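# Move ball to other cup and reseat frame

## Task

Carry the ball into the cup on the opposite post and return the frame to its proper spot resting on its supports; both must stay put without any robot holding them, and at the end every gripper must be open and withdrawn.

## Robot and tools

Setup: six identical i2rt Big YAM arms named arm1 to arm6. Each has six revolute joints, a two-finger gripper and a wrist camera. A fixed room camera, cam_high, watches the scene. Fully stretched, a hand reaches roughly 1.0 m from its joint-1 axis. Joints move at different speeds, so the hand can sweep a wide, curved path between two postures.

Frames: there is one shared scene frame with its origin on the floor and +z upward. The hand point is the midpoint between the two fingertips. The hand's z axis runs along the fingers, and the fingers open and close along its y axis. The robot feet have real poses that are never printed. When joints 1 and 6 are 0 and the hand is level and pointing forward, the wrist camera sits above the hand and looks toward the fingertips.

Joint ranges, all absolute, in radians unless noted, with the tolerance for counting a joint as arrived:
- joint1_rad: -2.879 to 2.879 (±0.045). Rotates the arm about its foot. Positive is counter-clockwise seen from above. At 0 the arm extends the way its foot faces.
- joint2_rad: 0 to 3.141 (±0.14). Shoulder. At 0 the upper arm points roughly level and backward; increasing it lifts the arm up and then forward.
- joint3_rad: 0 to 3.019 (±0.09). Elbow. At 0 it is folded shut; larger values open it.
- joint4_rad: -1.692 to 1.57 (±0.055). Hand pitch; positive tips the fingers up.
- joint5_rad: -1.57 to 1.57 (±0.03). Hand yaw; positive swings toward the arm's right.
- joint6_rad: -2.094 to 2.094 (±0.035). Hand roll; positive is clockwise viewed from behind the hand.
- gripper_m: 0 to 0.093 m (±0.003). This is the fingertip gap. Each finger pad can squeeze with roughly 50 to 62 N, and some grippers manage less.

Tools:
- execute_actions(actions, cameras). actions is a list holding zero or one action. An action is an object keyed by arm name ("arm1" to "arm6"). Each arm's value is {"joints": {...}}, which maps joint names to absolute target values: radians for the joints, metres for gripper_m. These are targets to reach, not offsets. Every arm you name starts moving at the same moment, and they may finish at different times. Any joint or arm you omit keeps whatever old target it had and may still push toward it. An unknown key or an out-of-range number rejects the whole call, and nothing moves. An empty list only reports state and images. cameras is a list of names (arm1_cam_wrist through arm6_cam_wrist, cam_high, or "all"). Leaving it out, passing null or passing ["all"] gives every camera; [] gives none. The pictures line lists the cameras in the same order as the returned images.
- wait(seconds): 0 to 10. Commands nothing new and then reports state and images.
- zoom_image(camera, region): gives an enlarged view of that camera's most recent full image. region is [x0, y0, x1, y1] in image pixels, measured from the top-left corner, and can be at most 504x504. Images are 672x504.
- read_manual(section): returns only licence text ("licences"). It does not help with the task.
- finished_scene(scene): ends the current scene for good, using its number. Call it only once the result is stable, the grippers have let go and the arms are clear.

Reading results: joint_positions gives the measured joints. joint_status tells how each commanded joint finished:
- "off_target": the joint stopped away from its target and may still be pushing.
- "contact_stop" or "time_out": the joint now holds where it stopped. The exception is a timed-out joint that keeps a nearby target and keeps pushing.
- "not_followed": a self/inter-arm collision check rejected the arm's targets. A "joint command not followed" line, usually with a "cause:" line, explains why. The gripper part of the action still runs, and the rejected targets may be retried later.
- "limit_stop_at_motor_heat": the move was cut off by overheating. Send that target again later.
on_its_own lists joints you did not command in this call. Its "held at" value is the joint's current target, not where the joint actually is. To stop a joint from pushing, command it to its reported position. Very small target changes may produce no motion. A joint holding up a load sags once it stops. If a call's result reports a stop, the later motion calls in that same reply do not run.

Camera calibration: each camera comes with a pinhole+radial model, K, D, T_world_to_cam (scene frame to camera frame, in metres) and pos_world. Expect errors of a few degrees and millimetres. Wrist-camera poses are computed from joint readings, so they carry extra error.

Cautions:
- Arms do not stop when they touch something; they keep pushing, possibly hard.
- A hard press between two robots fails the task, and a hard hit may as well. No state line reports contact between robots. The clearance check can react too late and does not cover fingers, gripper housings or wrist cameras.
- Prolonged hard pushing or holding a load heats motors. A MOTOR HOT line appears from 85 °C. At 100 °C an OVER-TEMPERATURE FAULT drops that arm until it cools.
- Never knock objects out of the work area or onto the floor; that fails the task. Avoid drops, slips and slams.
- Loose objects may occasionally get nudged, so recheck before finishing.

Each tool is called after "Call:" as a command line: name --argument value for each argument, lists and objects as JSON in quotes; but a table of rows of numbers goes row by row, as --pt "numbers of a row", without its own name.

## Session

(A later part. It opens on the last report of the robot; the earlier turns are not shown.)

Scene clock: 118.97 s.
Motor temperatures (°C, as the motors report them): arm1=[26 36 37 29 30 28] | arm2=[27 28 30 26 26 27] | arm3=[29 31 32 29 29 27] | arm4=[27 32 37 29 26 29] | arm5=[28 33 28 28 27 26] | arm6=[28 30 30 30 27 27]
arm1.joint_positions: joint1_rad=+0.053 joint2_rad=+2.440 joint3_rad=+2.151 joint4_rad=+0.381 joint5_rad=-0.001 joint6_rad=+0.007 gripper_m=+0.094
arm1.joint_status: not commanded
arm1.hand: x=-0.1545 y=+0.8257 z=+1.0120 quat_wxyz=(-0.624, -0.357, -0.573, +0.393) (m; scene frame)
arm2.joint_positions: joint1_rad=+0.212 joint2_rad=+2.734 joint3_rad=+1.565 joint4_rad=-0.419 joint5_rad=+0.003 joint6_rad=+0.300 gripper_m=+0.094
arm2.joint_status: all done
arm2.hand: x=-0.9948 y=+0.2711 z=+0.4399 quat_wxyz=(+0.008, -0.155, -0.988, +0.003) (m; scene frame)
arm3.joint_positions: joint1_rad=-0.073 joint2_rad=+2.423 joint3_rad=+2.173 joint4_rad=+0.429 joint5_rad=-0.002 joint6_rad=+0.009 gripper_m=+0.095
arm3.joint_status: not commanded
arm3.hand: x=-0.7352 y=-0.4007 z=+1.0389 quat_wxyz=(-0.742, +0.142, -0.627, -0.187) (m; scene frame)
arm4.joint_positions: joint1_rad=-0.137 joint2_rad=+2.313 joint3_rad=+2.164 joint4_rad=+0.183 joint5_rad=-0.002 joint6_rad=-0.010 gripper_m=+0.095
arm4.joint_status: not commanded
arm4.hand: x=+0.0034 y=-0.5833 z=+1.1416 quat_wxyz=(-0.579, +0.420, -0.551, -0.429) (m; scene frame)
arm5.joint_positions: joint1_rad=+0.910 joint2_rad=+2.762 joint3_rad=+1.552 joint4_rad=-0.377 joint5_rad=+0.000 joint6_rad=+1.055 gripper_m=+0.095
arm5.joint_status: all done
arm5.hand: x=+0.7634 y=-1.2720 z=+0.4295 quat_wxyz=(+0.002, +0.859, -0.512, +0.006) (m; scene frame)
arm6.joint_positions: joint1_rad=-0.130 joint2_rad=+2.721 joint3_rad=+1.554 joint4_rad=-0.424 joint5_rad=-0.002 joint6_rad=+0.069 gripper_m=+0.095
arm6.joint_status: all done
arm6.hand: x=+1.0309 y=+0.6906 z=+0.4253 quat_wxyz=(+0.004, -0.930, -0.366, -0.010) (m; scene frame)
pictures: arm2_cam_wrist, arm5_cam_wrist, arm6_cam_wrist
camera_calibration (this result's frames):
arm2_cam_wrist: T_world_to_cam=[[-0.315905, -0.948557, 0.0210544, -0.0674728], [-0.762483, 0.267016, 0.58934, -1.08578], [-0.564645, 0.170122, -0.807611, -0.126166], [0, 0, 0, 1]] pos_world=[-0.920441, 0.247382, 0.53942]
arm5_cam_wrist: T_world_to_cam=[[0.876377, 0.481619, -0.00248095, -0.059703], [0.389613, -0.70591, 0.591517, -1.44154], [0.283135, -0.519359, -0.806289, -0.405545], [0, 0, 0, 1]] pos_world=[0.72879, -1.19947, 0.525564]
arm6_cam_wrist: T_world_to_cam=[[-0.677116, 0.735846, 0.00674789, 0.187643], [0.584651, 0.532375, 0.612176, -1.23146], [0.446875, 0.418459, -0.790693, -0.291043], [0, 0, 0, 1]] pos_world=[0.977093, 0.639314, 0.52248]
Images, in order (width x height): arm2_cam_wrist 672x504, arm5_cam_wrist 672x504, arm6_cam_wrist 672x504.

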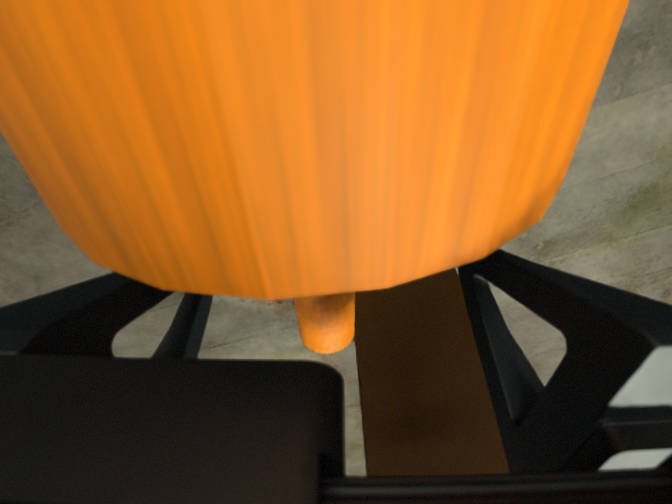

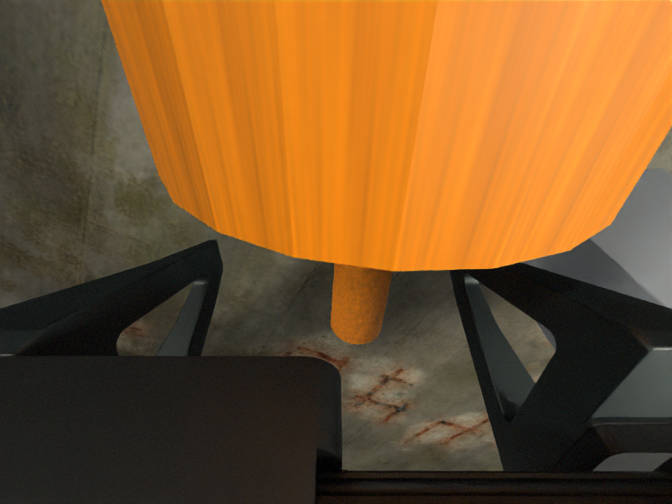

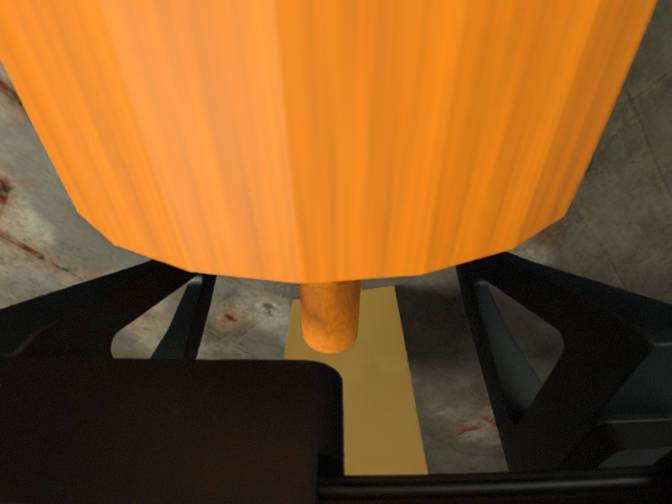

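Center arm5, then close.

Call:
execute_actions --actions '[{"arm2":{"joints":{"joint1_rad":0.228,"gripper_m":0.05}},"arm5":{"joints":{"joint2_rad":2.785,"joint6_rad":1.1,"gripper_m":0.05}},"arm6":{"joints":{"joint1_rad":-0.118,"gripper_m":0.05}}}]' --cameras '[]'

Call:
execute_actions --actions '[{"arm2":{"joints":{"gripper_m":0}},"arm5":{"joints":{"gripper_m":0}},"arm6":{"joints":{"gripper_m":0}}}]'

Scene clock: 123.93 s.
Motor temperatures (°C, as the motors report them): arm1=[26 36 37 29 30 28] | arm2=[27 28 30 26 26 27] | arm3=[29 31 32 29 29 27] | arm4=[27 32 37 29 26 29] | arm5=[28 33 28 28 27 26] | arm6=[28 30 30 30 27 27]
arm1.joint_positions: joint1_rad=+0.053 joint2_rad=+2.440 joint3_rad=+2.151 joint4_rad=+0.381 joint5_rad=-0.001 joint6_rad=+0.007 gripper_m=+0.094
arm1.joint_status: not commanded
arm1.hand: x=-0.1545 y=+0.8257 z=+1.0120 quat_wxyz=(-0.624, -0.357, -0.573, +0.393) (m; scene frame)
arm2.joint_positions: joint1_rad=+0.221 joint2_rad=+2.734 joint3_rad=+1.565 joint4_rad=-0.419 joint5_rad=+0.003 joint6_rad=+0.300 gripper_m=+0.050
arm2.joint_status: all done
arm2.hand: x=-0.9948 y=+0.2760 z=+0.4399 quat_wxyz=(+0.008, -0.150, -0.989, +0.003) (m; scene frame)
arm3.joint_positions: joint1_rad=-0.073 joint2_rad=+2.423 joint3_rad=+2.173 joint4_rad=+0.429 joint5_rad=-0.002 joint6_rad=+0.009 gripper_m=+0.095
arm3.joint_status: not commanded
arm3.hand: x=-0.7352 y=-0.4007 z=+1.0389 quat_wxyz=(-0.742, +0.142, -0.627, -0.187) (m; scene frame)
arm4.joint_positions: joint1_rad=-0.137 joint2_rad=+2.313 joint3_rad=+2.164 joint4_rad=+0.183 joint5_rad=-0.002 joint6_rad=-0.010 gripper_m=+0.095
arm4.joint_status: not commanded
arm4.hand: x=+0.0034 y=-0.5833 z=+1.1416 quat_wxyz=(-0.579, +0.420, -0.551, -0.429) (m; scene frame)
arm5.joint_positions: joint1_rad=+0.910 joint2_rad=+2.784 joint3_rad=+1.552 joint4_rad=-0.375 joint5_rad=+0.000 joint6_rad=+1.085 gripper_m=+0.050
arm5.joint_status: all done
arm5.hand: x=+0.7743 y=-1.2723 z=+0.4185 quat_wxyz=(-0.003, +0.851, -0.525, +0.014) (m; scene frame)
arm6.joint_positions: joint1_rad=-0.130 joint2_rad=+2.721 joint3_rad=+1.554 joint4_rad=-0.424 joint5_rad=-0.002 joint6_rad=+0.068 gripper_m=+0.050
arm6.joint_status: all done
arm6.hand: x=+1.0309 y=+0.6906 z=+0.4253 quat_wxyz=(+0.004, -0.930, -0.366, -0.010) (m; scene frame)
pictures: none
No camera images: the call's "cameras" was empty. Leave "cameras" out to get every camera's image.

Scene clock: 124.57 s.
Motor temperatures (°C, as the motors report them): arm1=[26 36 37 29 30 28] | arm2=[27 28 30 26 26 27] | arm3=[29 31 32 29 29 27] | arm4=[27 32 37 29 26 29] | arm5=[28 33 28 28 27 26] | arm6=[28 31 30 30 27 27]
arm1.joint_positions: joint1_rad=+0.053 joint2_rad=+2.440 joint3_rad=+2.151 joint4_rad=+0.381 joint5_rad=-0.001 joint6_rad=+0.007 gripper_m=+0.094
arm1.joint_status: not commanded
arm1.hand: x=-0.1545 y=+0.8257 z=+1.0120 quat_wxyz=(-0.624, -0.357, -0.573, +0.393) (m; scene frame)
arm2.joint_positions: joint1_rad=+0.222 joint2_rad=+2.734 joint3_rad=+1.565 joint4_rad=-0.419 joint5_rad=+0.004 joint6_rad=+0.290 gripper_m=+0.018
arm2.joint_status: gripper_m off_target (ended at +0.018, target +0.000)
arm2.hand: x=-0.9947 y=+0.2762 z=+0.4399 quat_wxyz=(+0.008, -0.145, -0.989, +0.003) (m; scene frame)
arm3.joint_positions: joint1_rad=-0.073 joint2_rad=+2.423 joint3_rad=+2.173 joint4_rad=+0.429 joint5_rad=-0.002 joint6_rad=+0.009 gripper_m=+0.095
arm3.joint_status: not commanded
arm3.hand: x=-0.7352 y=-0.4007 z=+1.0389 quat_wxyz=(-0.742, +0.142, -0.627, -0.187) (m; scene frame)
arm4.joint_positions: joint1_rad=-0.137 joint2_rad=+2.313 joint3_rad=+2.164 joint4_rad=+0.183 joint5_rad=-0.002 joint6_rad=-0.010 gripper_m=+0.095
arm4.joint_status: not commanded
arm4.hand: x=+0.0034 y=-0.5833 z=+1.1416 quat_wxyz=(-0.579, +0.420, -0.551, -0.429) (m; scene frame)
arm5.joint_positions: joint1_rad=+0.910 joint2_rad=+2.784 joint3_rad=+1.552 joint4_rad=-0.373 joint5_rad=+0.001 joint6_rad=+1.100 gripper_m=+0.018
arm5.joint_status: gripper_m off_target (ended at +0.018, target +0.000)
arm5.hand: x=+0.7741 y=-1.2721 z=+0.4183 quat_wxyz=(-0.003, +0.847, -0.531, +0.014) (m; scene frame)
arm6.joint_positions: joint1_rad=-0.128 joint2_rad=+2.721 joint3_rad=+1.554 joint4_rad=-0.423 joint5_rad=-0.004 joint6_rad=+0.072 gripper_m=+0.019
arm6.joint_status: gripper_m off_target (ended at +0.019, target +0.000)
arm6.hand: x=+1.0317 y=+0.6895 z=+0.4253 quat_wxyz=(+0.002, -0.931, -0.366, -0.010) (m; scene frame)
pictures: arm1_cam_wrist, arm2_cam_wrist, arm3_cam_wrist, arm4_cam_wrist, arm5_cam_wrist, arm6_cam_wrist, cam_high
camera_calibration (this result's frames):
arm1_cam_wrist: T_world_to_cam=[[-0.903734, -0.428095, 0.000660667, 0.215941], [-0.220861, 0.464928, -0.857358, 0.454035], [0.366723, -0.774969, -0.51472, 1.33944], [0, 0, 0, 1]] pos_world=[-0.195772, 0.919373, 1.07856]
arm2_cam_wrist: T_world_to_cam=[[-0.29703, -0.954634, 0.0211465, -0.0421852], [-0.767827, 0.251953, 0.589034, -1.08805], [-0.56764, 0.158724, -0.807831, -0.126697], [0, 0, 0, 1]] pos_world=[-0.919886, 0.253977, 0.539444]
arm3_cam_wrist: T_world_to_cam=[[0.443361, -0.896047, -0.0230533, -0.0157928], [-0.400513, -0.175032, -0.899418, 0.573781], [0.801886, 0.408, -0.436481, 1.3276], [0, 0, 0, 1]] pos_world=[-0.827775, -0.455382, 1.09518]
arm4_cam_wrist: T_world_to_cam=[[0.960544, -0.278102, 0.00379682, -0.172803], [-0.150081, -0.529766, -0.83476, 0.650346], [0.23416, 0.801254, -0.550601, 1.21757], [0, 0, 0, 1]] pos_world=[-0.021516, -0.679108, 1.21393]
arm5_cam_wrist: T_world_to_cam=[[0.896965, 0.441858, 0.0146545, -0.142733], [0.346447, -0.723101, 0.597578, -1.43022], [0.274641, -0.530929, -0.801677, -0.427808], [0, 0, 0, 1]] pos_world=[0.741014, -1.19826, 0.513793]
arm6_cam_wrist: T_world_to_cam=[[-0.675968, 0.736915, 0.00482845, 0.187913], [0.585136, 0.532735, 0.611399, -1.23174], [0.447977, 0.416112, -0.791307, -0.290189], [0, 0, 0, 1]] pos_world=[0.977758, 0.638468, 0.522551]
Images, in order (width x height): arm1_cam_wrist 672x504, arm2_cam_wrist 672x504, arm3_cam_wrist 672x504, arm4_cam_wrist 672x504, arm5_cam_wrist 672x504, arm6_cam_wrist 672x504, cam_high 672x504.

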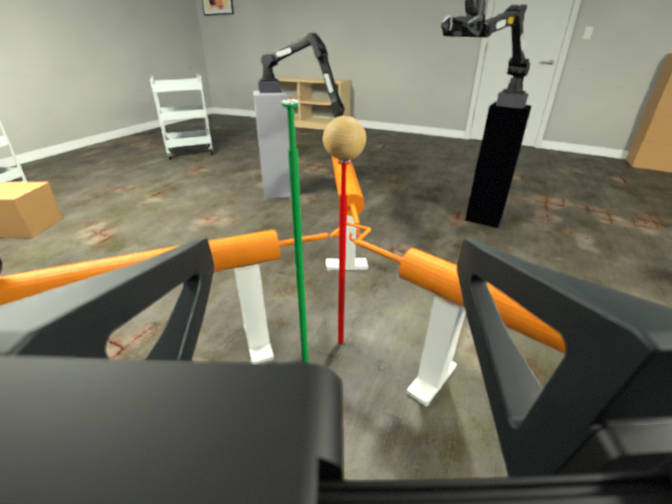

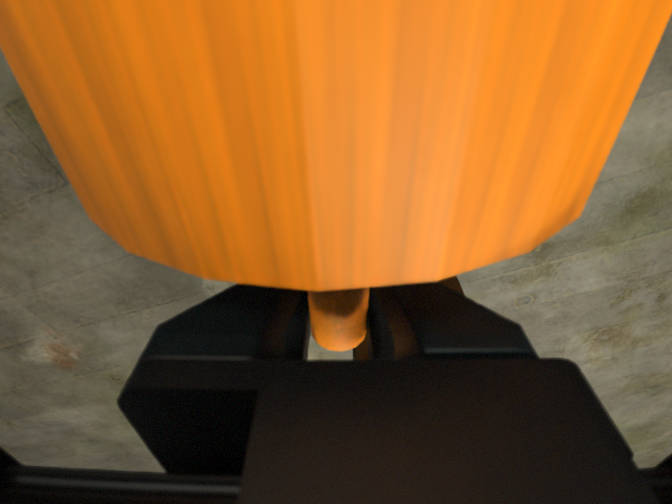

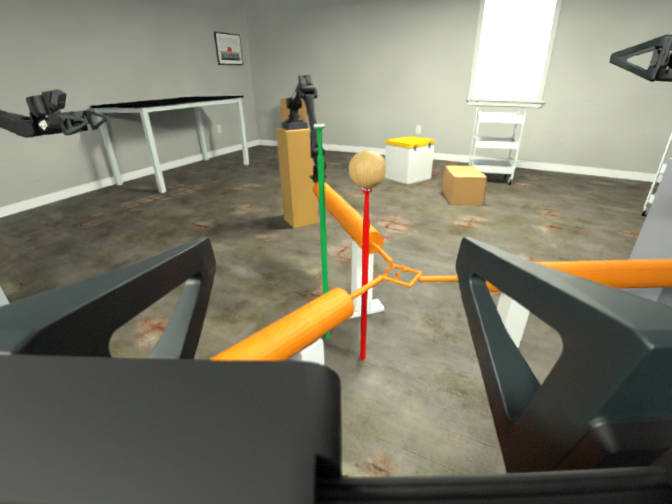

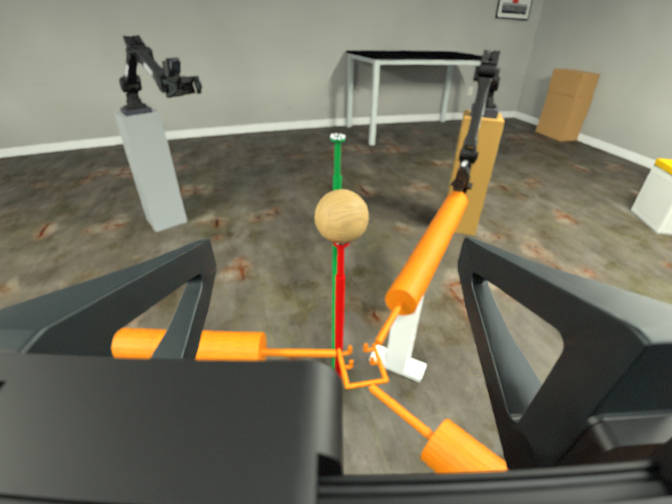

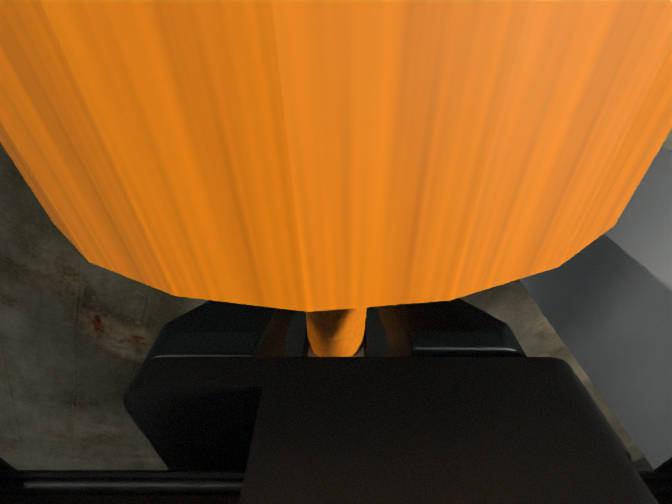

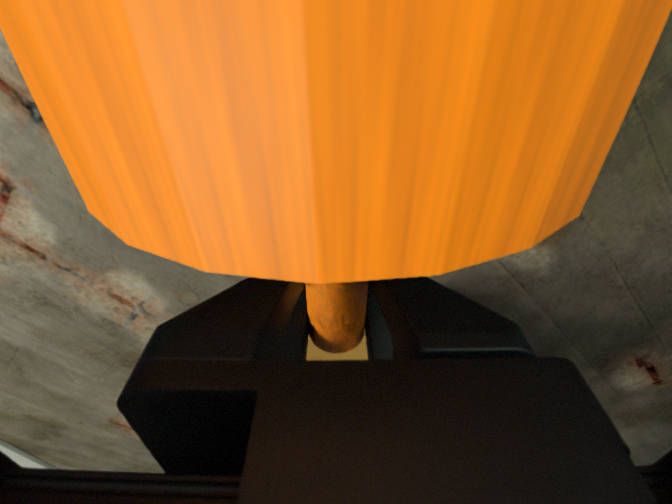

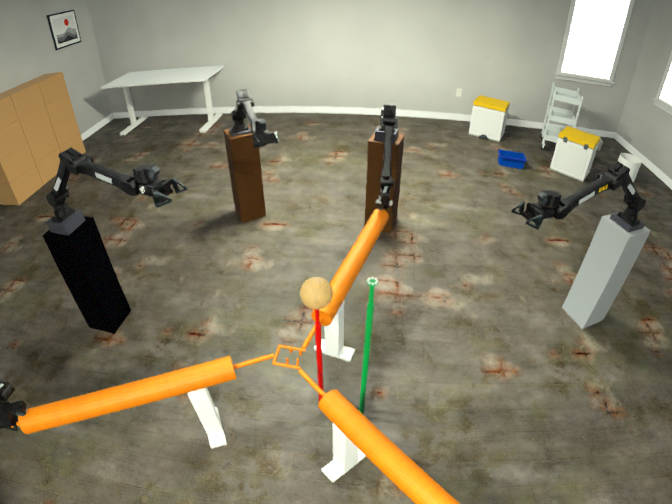

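Call:
execute_actions --actions '[{"arm2":{"joints":{"joint2_rad":2.451,"joint3_rad":1.396,"joint4_rad":-0.533,"joint6_rad":0.29}},"arm5":{"joints":{"joint2_rad":2.493,"joint3_rad":1.361,"joint4_rad":-0.473}},"arm6":{"joints":{"joint1_rad":-0.128,"joint2_rad":2.438,"joint3_rad":1.39,"joint4_rad":-0.541,"joint6_rad":0.072}},"arm4":{"joints":{"joint1_rad":-0.45,"joint2_rad":2.5,"joint3_rad":1.75,"joint4_rad":1.15,"joint5_rad":-0.47}},"arm3":{"joints":{"joint1_rad":0.0,"joint2_rad":2.5,"joint3_rad":1.9,"joint4_rad":0.95,"joint5_rad":0.15}}}]' --cameras '["arm3_cam_wrist","arm4_cam_wrist","cam_high"]'

Scene clock: 142.10 s.
Motor temperatures (°C, as the motors report them): arm1=[26 37 37 29 30 28] | arm2=[27 29 30 26 26 27] | arm3=[29 31 33 29 29 27] | arm4=[27 33 37 29 26 29] | arm5=[28 33 28 28 27 26] | arm6=[28 31 30 30 27 27]
arm1.joint_positions: joint1_rad=+0.053 joint2_rad=+2.440 joint3_rad=+2.151 joint4_rad=+0.381 joint5_rad=-0.001 joint6_rad=+0.007 gripper_m=+0.094
arm1.joint_status: not commanded
arm1.hand: x=-0.1545 y=+0.8257 z=+1.0120 quat_wxyz=(-0.624, -0.357, -0.573, +0.393) (m; scene frame)
arm2.joint_positions: joint1_rad=+0.221 joint2_rad=+2.464 joint3_rad=+1.401 joint4_rad=-0.521 joint5_rad=+0.005 joint6_rad=+0.279 gripper_m=+0.018
arm2.joint_status: all done
arm2.hand: x=-0.9944 y=+0.2754 z=+0.5542 quat_wxyz=(+0.006, -0.140, -0.990, +0.004) (m; scene frame)
arm3.joint_positions: joint1_rad=+0.009 joint2_rad=+2.505 joint3_rad=+1.892 joint4_rad=+0.929 joint5_rad=+0.148 joint6_rad=+0.008 gripper_m=+0.095
arm3.joint_status: all done
arm3.hand: x=-0.8062 y=-0.3806 z=+0.9198 quat_wxyz=(-0.785, +0.094, -0.584, -0.185) (m; scene frame)
arm4.joint_positions: joint1_rad=-0.445 joint2_rad=+2.500 joint3_rad=+1.720 joint4_rad=+1.135 joint5_rad=-0.470 joint6_rad=-0.007 gripper_m=+0.095
arm4.joint_status: all done
arm4.hand: x=+0.1473 y=-0.7461 z=+0.9390 quat_wxyz=(-0.645, +0.431, -0.396, -0.491) (m; scene frame)
arm5.joint_positions: joint1_rad=+0.902 joint2_rad=+2.517 joint3_rad=+1.360 joint4_rad=-0.461 joint5_rad=+0.007 joint6_rad=+1.094 gripper_m=+0.018
arm5.joint_status: all done
arm5.hand: x=+0.7836 y=-1.2663 z=+0.5260 quat_wxyz=(-0.009, +0.846, -0.532, +0.018) (m; scene frame)
arm6.joint_positions: joint1_rad=-0.133 joint2_rad=+2.463 joint3_rad=+1.393 joint4_rad=-0.533 joint5_rad=+0.002 joint6_rad=+0.068 gripper_m=+0.019
arm6.joint_status: all done
arm6.hand: x=+1.0327 y=+0.6965 z=+0.5340 quat_wxyz=(+0.008, -0.931, -0.365, -0.014) (m; scene frame)
pictures: arm3_cam_wrist, arm4_cam_wrist, cam_high
camera_calibration (this result's frames):
arm3_cam_wrist: T_world_to_cam=[[0.387004, -0.919431, -0.0698093, 0.0196443], [-0.314567, -0.0604808, -0.947307, 0.598698], [0.866761, 0.388572, -0.312629, 1.25534], [0, 0, 0, 1]] pos_world=[-0.907352, -0.433518, 0.960977]
arm4_cam_wrist: T_world_to_cam=[[0.97675, -0.14401, 0.158808, -0.40351], [0.107259, -0.313122, -0.943637, 0.642505], [0.18562, 0.938731, -0.290395, 1.06816], [0, 0, 0, 1]] pos_world=[0.126942, -0.859644, 0.980562]
Images, in order (width x height): arm3_cam_wrist 672x504, arm4_cam_wrist 672x504, cam_high 672x504.

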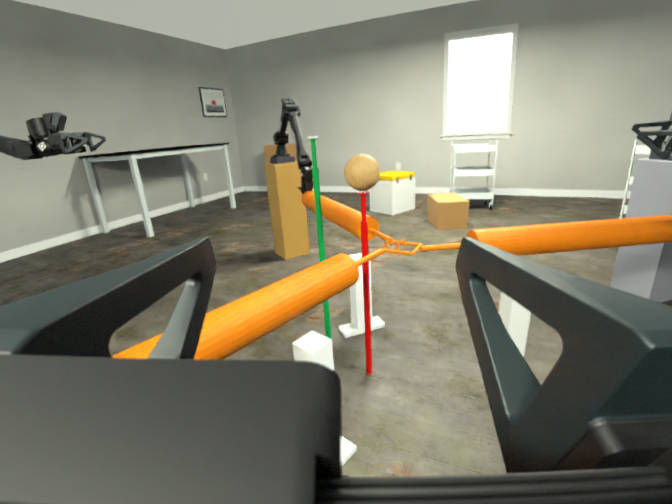

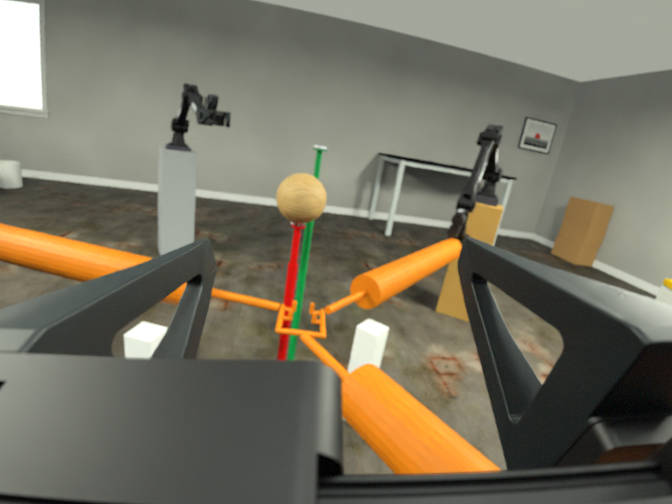

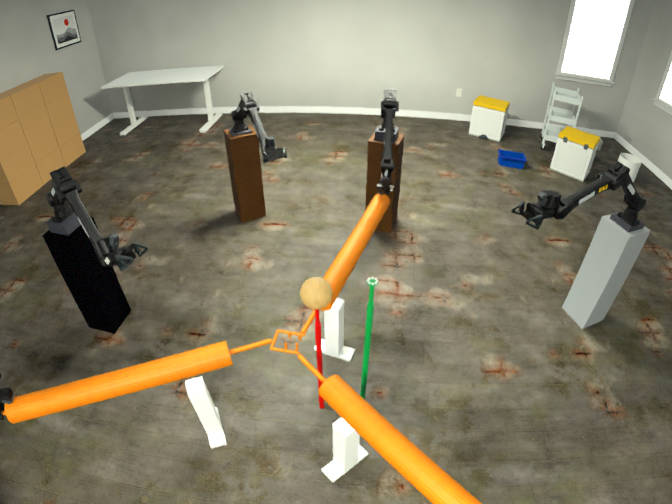

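Call:
execute_actions --actions '[{"arm2":{"joints":{"joint1_rad":0.265,"joint2_rad":2.103,"joint3_rad":1.2,"joint4_rad":-0.686,"joint6_rad":0.335}},"arm5":{"joints":{"joint1_rad":0.876,"joint2_rad":2.234,"joint3_rad":1.41,"joint4_rad":-0.751,"joint6_rad":1.06}},"arm6":{"joints":{"joint1_rad":-0.203,"joint2_rad":2.157,"joint3_rad":1.362,"joint4_rad":-0.78,"joint6_rad":-0.005}},"arm4":{"joints":{"joint6_rad":0.17,"joint2_rad":2.62}}}]' --cameras '["arm3_cam_wrist","arm4_cam_wrist","cam_high"]'

Call:
zoom_image --camera "arm4_cam_wrist" --region '[230, 80, 400, 280]'

Scene clock: 155.37 s.
Motor temperatures (°C, as the motors report them): arm1=[26 37 38 29 30 28] | arm2=[27 29 30 26 26 27] | arm3=[29 31 32 29 29 27] | arm4=[27 33 36 29 26 29] | arm5=[28 33 28 28 27 26] | arm6=[28 31 30 30 27 27]
arm1.joint_positions: joint1_rad=+0.053 joint2_rad=+2.440 joint3_rad=+2.151 joint4_rad=+0.381 joint5_rad=-0.001 joint6_rad=+0.007 gripper_m=+0.094
arm1.joint_status: not commanded
arm1.hand: x=-0.1545 y=+0.8257 z=+1.0120 quat_wxyz=(-0.624, -0.357, -0.573, +0.393) (m; scene frame)
arm2.joint_positions: joint1_rad=+0.259 joint2_rad=+2.121 joint3_rad=+1.199 joint4_rad=-0.675 joint5_rad=+0.005 joint6_rad=+0.319 gripper_m=+0.018
arm2.joint_status: all done
arm2.hand: x=-1.0342 y=+0.2949 z=+0.6868 quat_wxyz=(+0.012, -0.141, -0.990, +0.005) (m; scene frame)
arm3.joint_positions: joint1_rad=+0.009 joint2_rad=+2.505 joint3_rad=+1.892 joint4_rad=+0.929 joint5_rad=+0.148 joint6_rad=+0.008 gripper_m=+0.095
arm3.joint_status: not commanded
arm3.hand: x=-0.8062 y=-0.3806 z=+0.9198 quat_wxyz=(-0.785, +0.094, -0.584, -0.185) (m; scene frame)
arm4.joint_positions: joint1_rad=-0.445 joint2_rad=+2.627 joint3_rad=+1.726 joint4_rad=+1.138 joint5_rad=-0.470 joint6_rad=+0.160 gripper_m=+0.095
arm4.joint_status: all done
arm4.hand: x=+0.1436 y=-0.7519 z=+0.8380 quat_wxyz=(-0.568, +0.407, -0.476, -0.534) (m; scene frame)
arm5.joint_positions: joint1_rad=+0.870 joint2_rad=+2.257 joint3_rad=+1.384 joint4_rad=-0.741 joint5_rad=+0.009 joint6_rad=+1.060 gripper_m=+0.018
arm5.joint_status: all done
arm5.hand: x=+0.7471 y=-1.2458 z=+0.6670 quat_wxyz=(-0.008, +0.847, -0.531, +0.016) (m; scene frame)
arm6.joint_positions: joint1_rad=-0.208 joint2_rad=+2.178 joint3_rad=+1.360 joint4_rad=-0.784 joint5_rad=+0.001 joint6_rad=-0.007 gripper_m=+0.019
arm6.joint_status: all done
arm6.hand: x=+0.9959 y=+0.7165 z=+0.6773 quat_wxyz=(+0.006, -0.931, -0.365, -0.015) (m; scene frame)
pictures: arm3_cam_wrist, arm4_cam_wrist, cam_high
camera_calibration (this result's frames):
arm3_cam_wrist: T_world_to_cam=[[0.387004, -0.919431, -0.0698093, 0.0196443], [-0.314567, -0.0604808, -0.947307, 0.598698], [0.866761, 0.388572, -0.312629, 1.25534], [0, 0, 0, 1]] pos_world=[-0.907352, -0.433518, 0.960977]
arm4_cam_wrist: T_world_to_cam=[[0.993883, -0.0960761, -0.0544618, -0.172323], [-0.0877829, -0.388019, -0.917461, 0.495506], [0.0670139, 0.91663, -0.394079, 1.13225], [0, 0, 0, 1]] pos_world=[0.138889, -0.862147, 0.89142]
Images, in order (width x height): arm3_cam_wrist 672x504, arm4_cam_wrist 672x504, cam_high 672x504.

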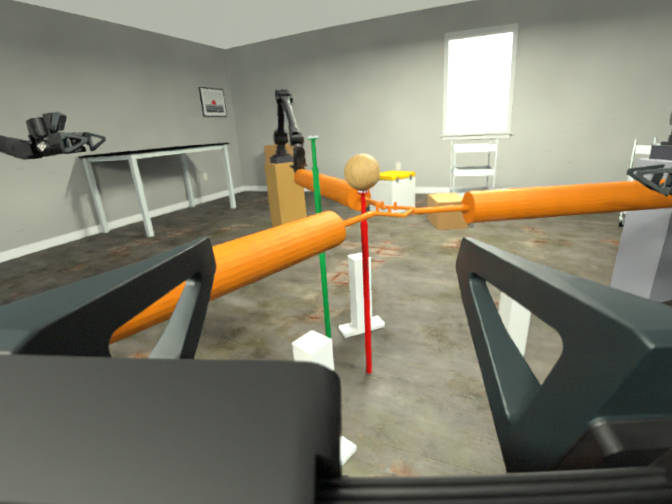

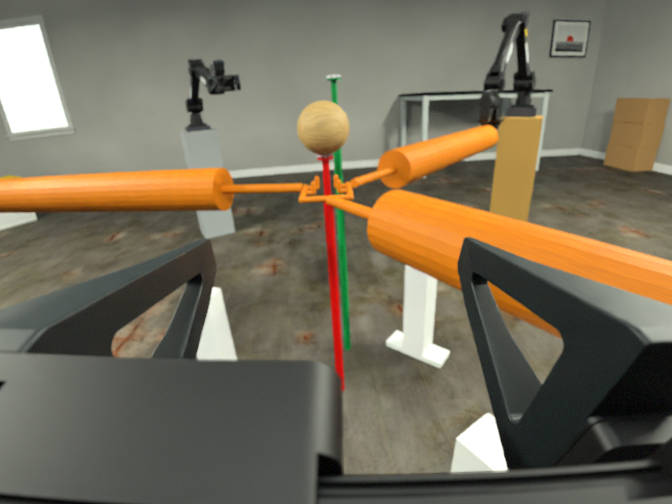

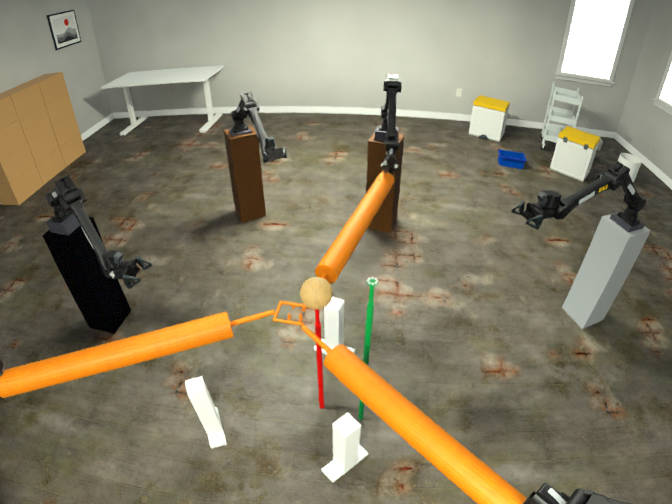

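Region (230, 80, 400, 280) of arm4_cam_wrist's 672x504 image, scaled by 2.520, with more detail than that image has; it fills the left 428 columns of this view, and the rest is white.

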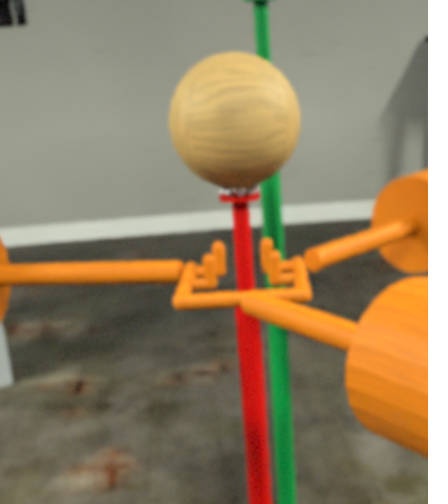

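Call:
execute_actions --actions '[{"arm2":{"joints":{"joint1_rad":0.429,"joint2_rad":2.15,"joint3_rad":1.27,"joint4_rad":-0.712,"joint6_rad":0.499}},"arm5":{"joints":{"joint1_rad":0.716,"joint2_rad":2.265,"joint3_rad":1.437,"joint4_rad":-0.765,"joint6_rad":0.9}},"arm6":{"joints":{"joint1_rad":-0.33,"joint2_rad":2.06,"joint3_rad":1.16,"joint4_rad":-0.66,"joint6_rad":-0.13}}}]' --cameras '["arm3_cam_wrist","arm4_cam_wrist","arm1_cam_wrist"]'

Call:
zoom_image --camera "arm4_cam_wrist" --region '[280, 120, 380, 210]'

Call:
zoom_image --camera "arm3_cam_wrist" --region '[320, 160, 410, 230]'

Call:
zoom_image --camera "arm1_cam_wrist" --region '[300, 130, 390, 210]'

Scene clock: 167.67 s.
Motor temperatures (°C, as the motors report them): arm1=[26 38 38 29 30 28] | arm2=[27 29 30 26 26 27] | arm3=[29 32 31 29 29 27] | arm4=[27 33 35 29 26 29] | arm5=[28 34 29 28 27 26] | arm6=[28 31 31 30 27 27]
arm1.joint_positions: joint1_rad=+0.053 joint2_rad=+2.440 joint3_rad=+2.151 joint4_rad=+0.381 joint5_rad=-0.001 joint6_rad=+0.007 gripper_m=+0.094
arm1.joint_status: not commanded
arm1.hand: x=-0.1545 y=+0.8257 z=+1.0120 quat_wxyz=(-0.624, -0.357, -0.573, +0.393) (m; scene frame)
arm2.joint_positions: joint1_rad=+0.432 joint2_rad=+2.148 joint3_rad=+1.246 joint4_rad=-0.695 joint5_rad=-0.001 joint6_rad=+0.489 gripper_m=+0.018
arm2.joint_status: all done
arm2.hand: x=-1.0313 y=+0.3851 z=+0.6845 quat_wxyz=(+0.012, -0.139, -0.990, +0.004) (m; scene frame)
arm3.joint_positions: joint1_rad=+0.009 joint2_rad=+2.505 joint3_rad=+1.892 joint4_rad=+0.929 joint5_rad=+0.148 joint6_rad=+0.008 gripper_m=+0.095
arm3.joint_status: not commanded
arm3.hand: x=-0.8062 y=-0.3806 z=+0.9198 quat_wxyz=(-0.785, +0.094, -0.584, -0.185) (m; scene frame)
arm4.joint_positions: joint1_rad=-0.445 joint2_rad=+2.627 joint3_rad=+1.726 joint4_rad=+1.138 joint5_rad=-0.470 joint6_rad=+0.160 gripper_m=+0.095
arm4.joint_status: not commanded
arm4.hand: x=+0.1436 y=-0.7519 z=+0.8380 quat_wxyz=(-0.568, +0.407, -0.476, -0.534) (m; scene frame)
arm5.joint_positions: joint1_rad=+0.704 joint2_rad=+2.287 joint3_rad=+1.412 joint4_rad=-0.743 joint5_rad=+0.009 joint6_rad=+0.892 gripper_m=+0.018
arm5.joint_status: all done
arm5.hand: x=+0.7545 y=-1.1548 z=+0.6566 quat_wxyz=(-0.006, +0.847, -0.531, +0.020) (m; scene frame)
arm6.joint_positions: joint1_rad=-0.342 joint2_rad=+2.113 joint3_rad=+1.154 joint4_rad=-0.652 joint5_rad=+0.003 joint6_rad=-0.141 gripper_m=+0.019
arm6.joint_status: all done
arm6.hand: x=+1.0013 y=+0.8095 z=+0.6609 quat_wxyz=(+0.006, -0.931, -0.365, -0.020) (m; scene frame)
pictures: arm1_cam_wrist, arm3_cam_wrist, arm4_cam_wrist
camera_calibration (this result's frames):
arm1_cam_wrist: T_world_to_cam=[[-0.903734, -0.428095, 0.000660667, 0.215941], [-0.220861, 0.464928, -0.857358, 0.454035], [0.366723, -0.774969, -0.51472, 1.33944], [0, 0, 0, 1]] pos_world=[-0.195772, 0.919373, 1.07856]
arm3_cam_wrist: T_world_to_cam=[[0.387004, -0.919431, -0.0698093, 0.0196443], [-0.314567, -0.0604808, -0.947307, 0.598698], [0.866761, 0.388572, -0.312629, 1.25534], [0, 0, 0, 1]] pos_world=[-0.907352, -0.433518, 0.960977]
arm4_cam_wrist: T_world_to_cam=[[0.993871, -0.0959924, -0.0548338, -0.171947], [-0.0880909, -0.387989, -0.917444, 0.495558], [0.0667928, 0.916651, -0.394067, 1.13229], [0, 0, 0, 1]] pos_world=[0.138918, -0.862149, 0.891417]
Images, in order (width x height): arm1_cam_wrist 672x504, arm3_cam_wrist 672x504, arm4_cam_wrist 672x504.

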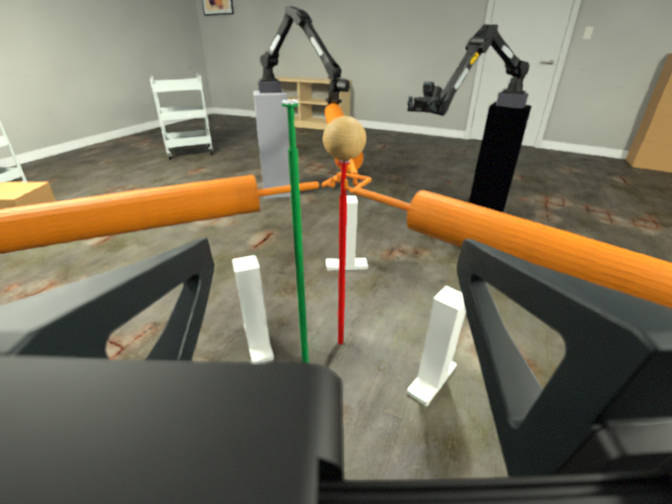

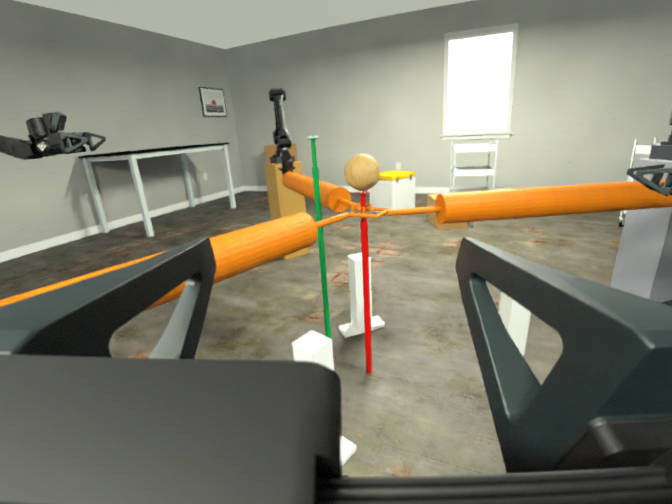

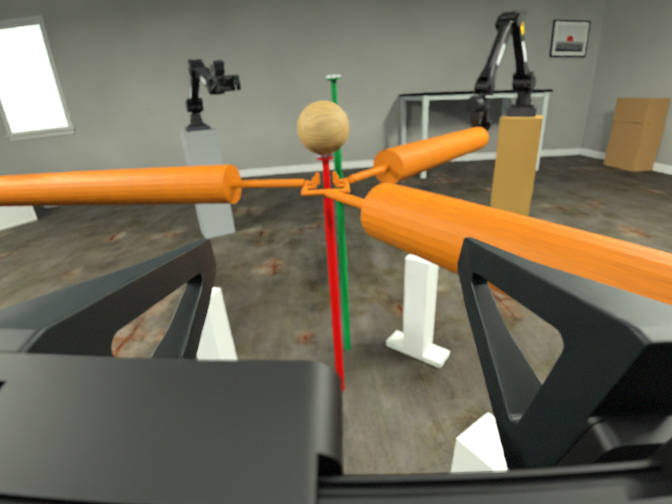

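Region (280, 120, 380, 210) of arm4_cam_wrist's 672x504 image, scaled by 5.040, with more detail than that image has; it fills the top 454 rows of this view, and the rest is white.

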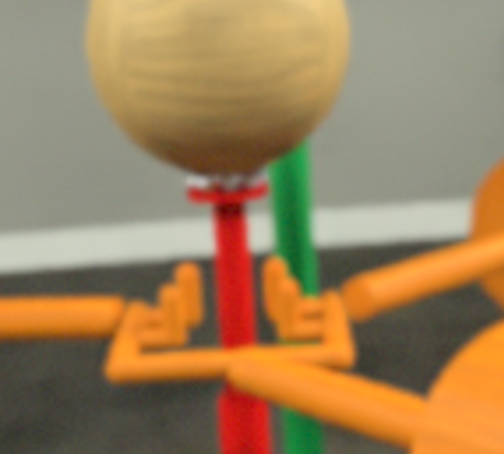

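Region (320, 160, 410, 230) of arm3_cam_wrist's 672x504 image, scaled by 5.600, with more detail than that image has.

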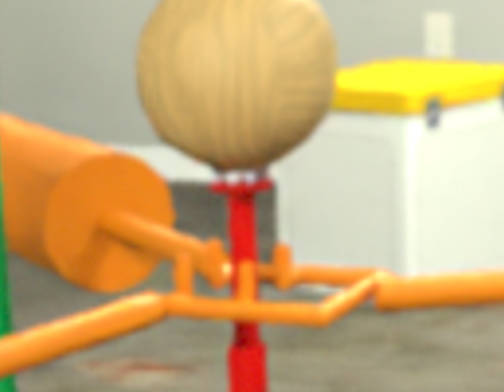

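Region (300, 130, 390, 210) of arm1_cam_wrist's 672x504 image, scaled by 5.600, with more detail than that image has.

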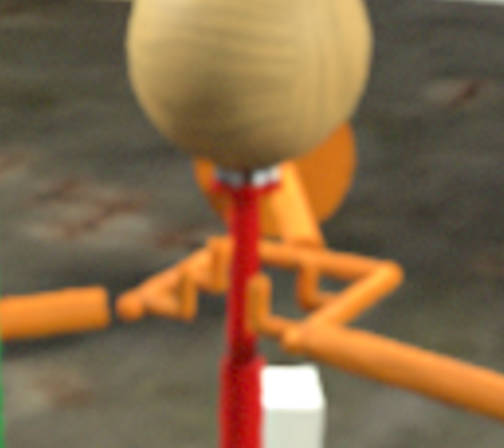

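Call:
execute_actions --actions '[{"arm2":{"joints":{"joint1_rad":0.418,"joint2_rad":2.05,"joint3_rad":1.26,"joint4_rad":-0.777}},"arm5":{"joints":{"joint1_rad":0.724,"joint2_rad":2.18,"joint3_rad":1.415,"joint4_rad":-0.821}},"arm6":{"joints":{"joint1_rad":-0.325,"joint2_rad":1.985,"joint3_rad":1.175,"joint4_rad":-0.758}}}]' --cameras '["arm3_cam_wrist","arm4_cam_wrist"]'

Call:
zoom_image --camera "arm4_cam_wrist" --region '[280, 120, 380, 210]'

Call:
zoom_image --camera "arm3_cam_wrist" --region '[320, 160, 410, 230]'

Scene clock: 176.60 s.
Motor temperatures (°C, as the motors report them): arm1=[26 38 38 29 30 28] | arm2=[27 29 31 26 26 27] | arm3=[29 32 31 29 29 27] | arm4=[27 33 35 29 26 29] | arm5=[28 34 30 28 27 26] | arm6=[28 31 31 30 27 27]
arm1.joint_positions: joint1_rad=+0.053 joint2_rad=+2.440 joint3_rad=+2.151 joint4_rad=+0.381 joint5_rad=-0.001 joint6_rad=+0.007 gripper_m=+0.094
arm1.joint_status: not commanded
arm1.hand: x=-0.1545 y=+0.8257 z=+1.0120 quat_wxyz=(-0.624, -0.357, -0.573, +0.393) (m; scene frame)
arm2.joint_positions: joint1_rad=+0.422 joint2_rad=+2.088 joint3_rad=+1.250 joint4_rad=-0.760 joint5_rad=-0.006 joint6_rad=+0.478 gripper_m=+0.018
arm2.joint_status: all done
arm2.hand: x=-1.0293 y=+0.3810 z=+0.7154 quat_wxyz=(+0.014, -0.139, -0.990, +0.002) (m; scene frame)
arm3.joint_positions: joint1_rad=+0.009 joint2_rad=+2.505 joint3_rad=+1.892 joint4_rad=+0.929 joint5_rad=+0.148 joint6_rad=+0.008 gripper_m=+0.095
arm3.joint_status: not commanded
arm3.hand: x=-0.8062 y=-0.3806 z=+0.9198 quat_wxyz=(-0.785, +0.094, -0.584, -0.185) (m; scene frame)
arm4.joint_positions: joint1_rad=-0.445 joint2_rad=+2.627 joint3_rad=+1.726 joint4_rad=+1.138 joint5_rad=-0.470 joint6_rad=+0.160 gripper_m=+0.095
arm4.joint_status: not commanded
arm4.hand: x=+0.1436 y=-0.7519 z=+0.8380 quat_wxyz=(-0.568, +0.407, -0.476, -0.534) (m; scene frame)
arm5.joint_positions: joint1_rad=+0.709 joint2_rad=+2.227 joint3_rad=+1.404 joint4_rad=-0.808 joint5_rad=+0.011 joint6_rad=+0.897 gripper_m=+0.018
arm5.joint_status: all done
arm5.hand: x=+0.7575 y=-1.1575 z=+0.6875 quat_wxyz=(-0.009, +0.847, -0.530, +0.026) (m; scene frame)
arm6.joint_positions: joint1_rad=-0.334 joint2_rad=+2.024 joint3_rad=+1.154 joint4_rad=-0.741 joint5_rad=+0.002 joint6_rad=-0.135 gripper_m=+0.019
arm6.joint_status: all done
arm6.hand: x=+1.0033 y=+0.8065 z=+0.7028 quat_wxyz=(+0.006, -0.931, -0.366, -0.020) (m; scene frame)
pictures: arm3_cam_wrist, arm4_cam_wrist
camera_calibration (this result's frames):
arm3_cam_wrist: T_world_to_cam=[[0.387004, -0.919431, -0.0698093, 0.0196443], [-0.314567, -0.0604808, -0.947307, 0.598698], [0.866761, 0.388572, -0.312629, 1.25534], [0, 0, 0, 1]] pos_world=[-0.907352, -0.433518, 0.960977]
arm4_cam_wrist: T_world_to_cam=[[0.993871, -0.0959924, -0.0548338, -0.171947], [-0.0880909, -0.387989, -0.917444, 0.495558], [0.0667928, 0.916651, -0.394067, 1.13229], [0, 0, 0, 1]] pos_world=[0.138918, -0.862149, 0.891417]
Images, in order (width x height): arm3_cam_wrist 672x504, arm4_cam_wrist 672x504.

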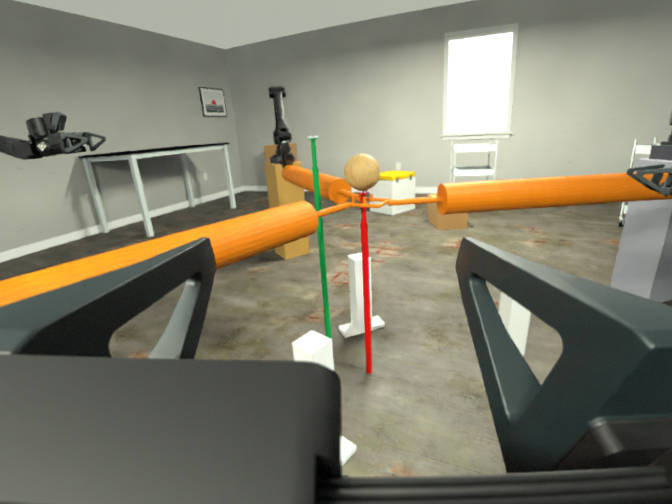

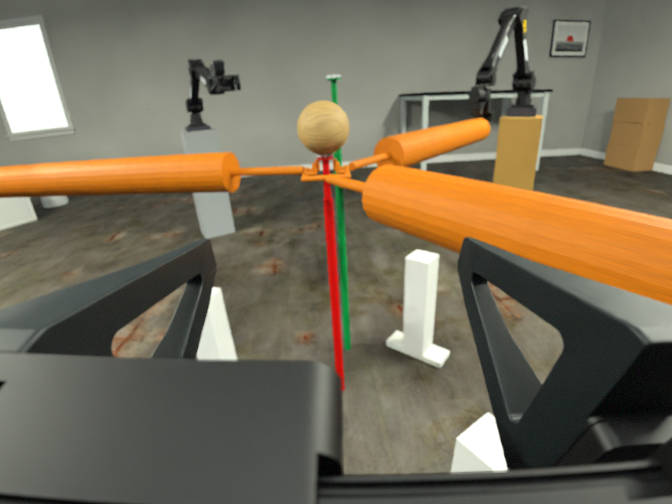

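Region (280, 120, 380, 210) of arm4_cam_wrist's 672x504 image, scaled by 5.040, with more detail than that image has; it fills the top 454 rows of this view, and the rest is white.

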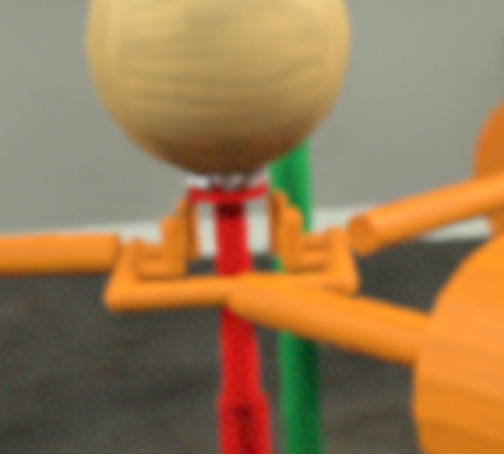

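Region (320, 160, 410, 230) of arm3_cam_wrist's 672x504 image, scaled by 5.600, with more detail than that image has.

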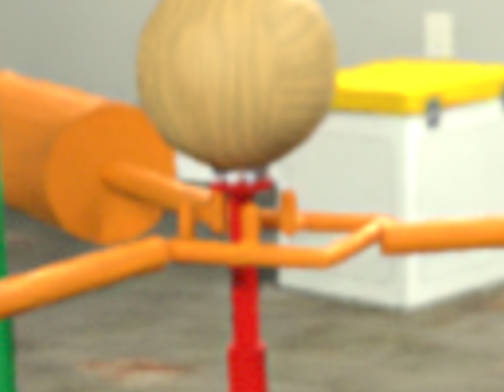

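Call:
execute_actions --actions '[{"arm2":{"joints":{"joint2_rad":1.95,"joint3_rad":1.28,"joint4_rad":-0.89,"joint6_rad":0.48}},"arm5":{"joints":{"joint2_rad":2.078,"joint3_rad":1.43,"joint4_rad":-0.92}},"arm6":{"joints":{"joint2_rad":1.882,"joint3_rad":1.192,"joint4_rad":-0.875}}}]' --cameras '["arm3_cam_wrist","arm4_cam_wrist"]'

Call:
zoom_image --camera "arm4_cam_wrist" --region '[280, 100, 380, 190]'

Scene clock: 187.67 s.
Motor temperatures (°C, as the motors report them): arm1=[26 38 38 29 30 28] | arm2=[27 29 31 26 26 27] | arm3=[29 32 31 29 29 27] | arm4=[27 33 35 29 26 29] | arm5=[28 35 30 28 27 26] | arm6=[28 31 31 30 27 27]
arm1.joint_positions: joint1_rad=+0.053 joint2_rad=+2.440 joint3_rad=+2.151 joint4_rad=+0.381 joint5_rad=-0.001 joint6_rad=+0.007 gripper_m=+0.094
arm1.joint_status: not commanded
arm1.hand: x=-0.1545 y=+0.8257 z=+1.0120 quat_wxyz=(-0.624, -0.357, -0.573, +0.393) (m; scene frame)
arm2.joint_positions: joint1_rad=+0.421 joint2_rad=+1.984 joint3_rad=+1.256 joint4_rad=-0.864 joint5_rad=-0.006 joint6_rad=+0.475 gripper_m=+0.018
arm2.joint_status: all done
arm2.hand: x=-1.0304 y=+0.3800 z=+0.7692 quat_wxyz=(+0.011, -0.138, -0.990, +0.001) (m; scene frame)
arm3.joint_positions: joint1_rad=+0.009 joint2_rad=+2.505 joint3_rad=+1.892 joint4_rad=+0.929 joint5_rad=+0.148 joint6_rad=+0.008 gripper_m=+0.095
arm3.joint_status: not commanded
arm3.hand: x=-0.8062 y=-0.3806 z=+0.9198 quat_wxyz=(-0.785, +0.094, -0.584, -0.185) (m; scene frame)
arm4.joint_positions: joint1_rad=-0.445 joint2_rad=+2.627 joint3_rad=+1.726 joint4_rad=+1.138 joint5_rad=-0.470 joint6_rad=+0.160 gripper_m=+0.095
arm4.joint_status: not commanded
arm4.hand: x=+0.1436 y=-0.7519 z=+0.8380 quat_wxyz=(-0.568, +0.407, -0.476, -0.534) (m; scene frame)
arm5.joint_positions: joint1_rad=+0.710 joint2_rad=+2.122 joint3_rad=+1.404 joint4_rad=-0.909 joint5_rad=+0.010 joint6_rad=+0.897 gripper_m=+0.018
arm5.joint_status: all done
arm5.hand: x=+0.7575 y=-1.1576 z=+0.7446 quat_wxyz=(-0.008, +0.848, -0.530, +0.024) (m; scene frame)
arm6.joint_positions: joint1_rad=-0.334 joint2_rad=+1.918 joint3_rad=+1.162 joint4_rad=-0.846 joint5_rad=+0.003 joint6_rad=-0.135 gripper_m=+0.019
arm6.joint_status: all done
arm6.hand: x=+1.0031 y=+0.8064 z=+0.7553 quat_wxyz=(+0.005, -0.931, -0.366, -0.015) (m; scene frame)
pictures: arm3_cam_wrist, arm4_cam_wrist
camera_calibration (this result's frames):
arm3_cam_wrist: T_world_to_cam=[[0.387004, -0.919431, -0.0698093, 0.0196443], [-0.314567, -0.0604808, -0.947307, 0.598698], [0.866761, 0.388572, -0.312629, 1.25534], [0, 0, 0, 1]] pos_world=[-0.907352, -0.433518, 0.960977]
arm4_cam_wrist: T_world_to_cam=[[0.993871, -0.0959924, -0.0548338, -0.171947], [-0.0880909, -0.387989, -0.917444, 0.495558], [0.0667928, 0.916651, -0.394067, 1.13229], [0, 0, 0, 1]] pos_world=[0.138918, -0.862149, 0.891417]
Images, in order (width x height): arm3_cam_wrist 672x504, arm4_cam_wrist 672x504.

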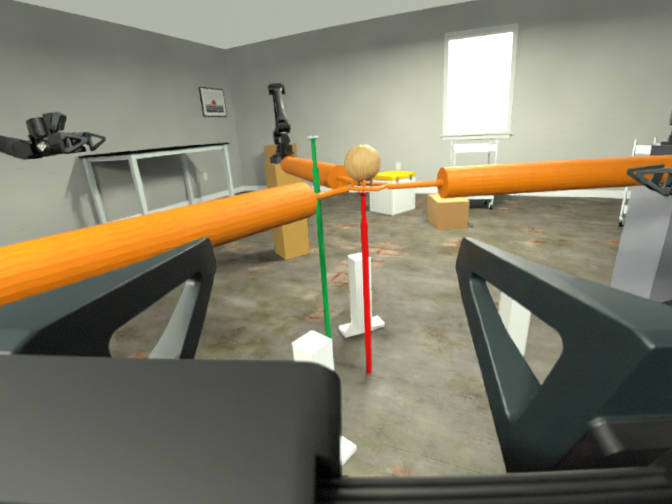

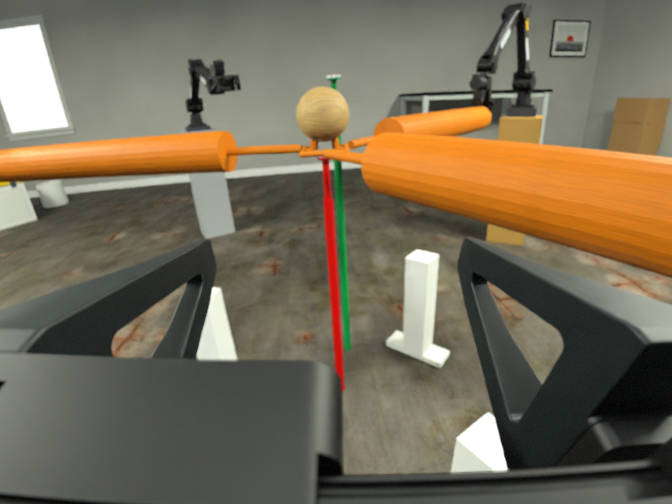

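Region (280, 100, 380, 190) of arm4_cam_wrist's 672x504 image, scaled by 5.040, with more detail than that image has; it fills the top 454 rows of this view, and the rest is white.

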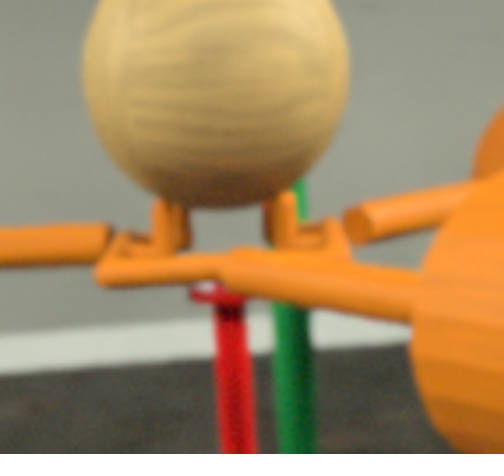

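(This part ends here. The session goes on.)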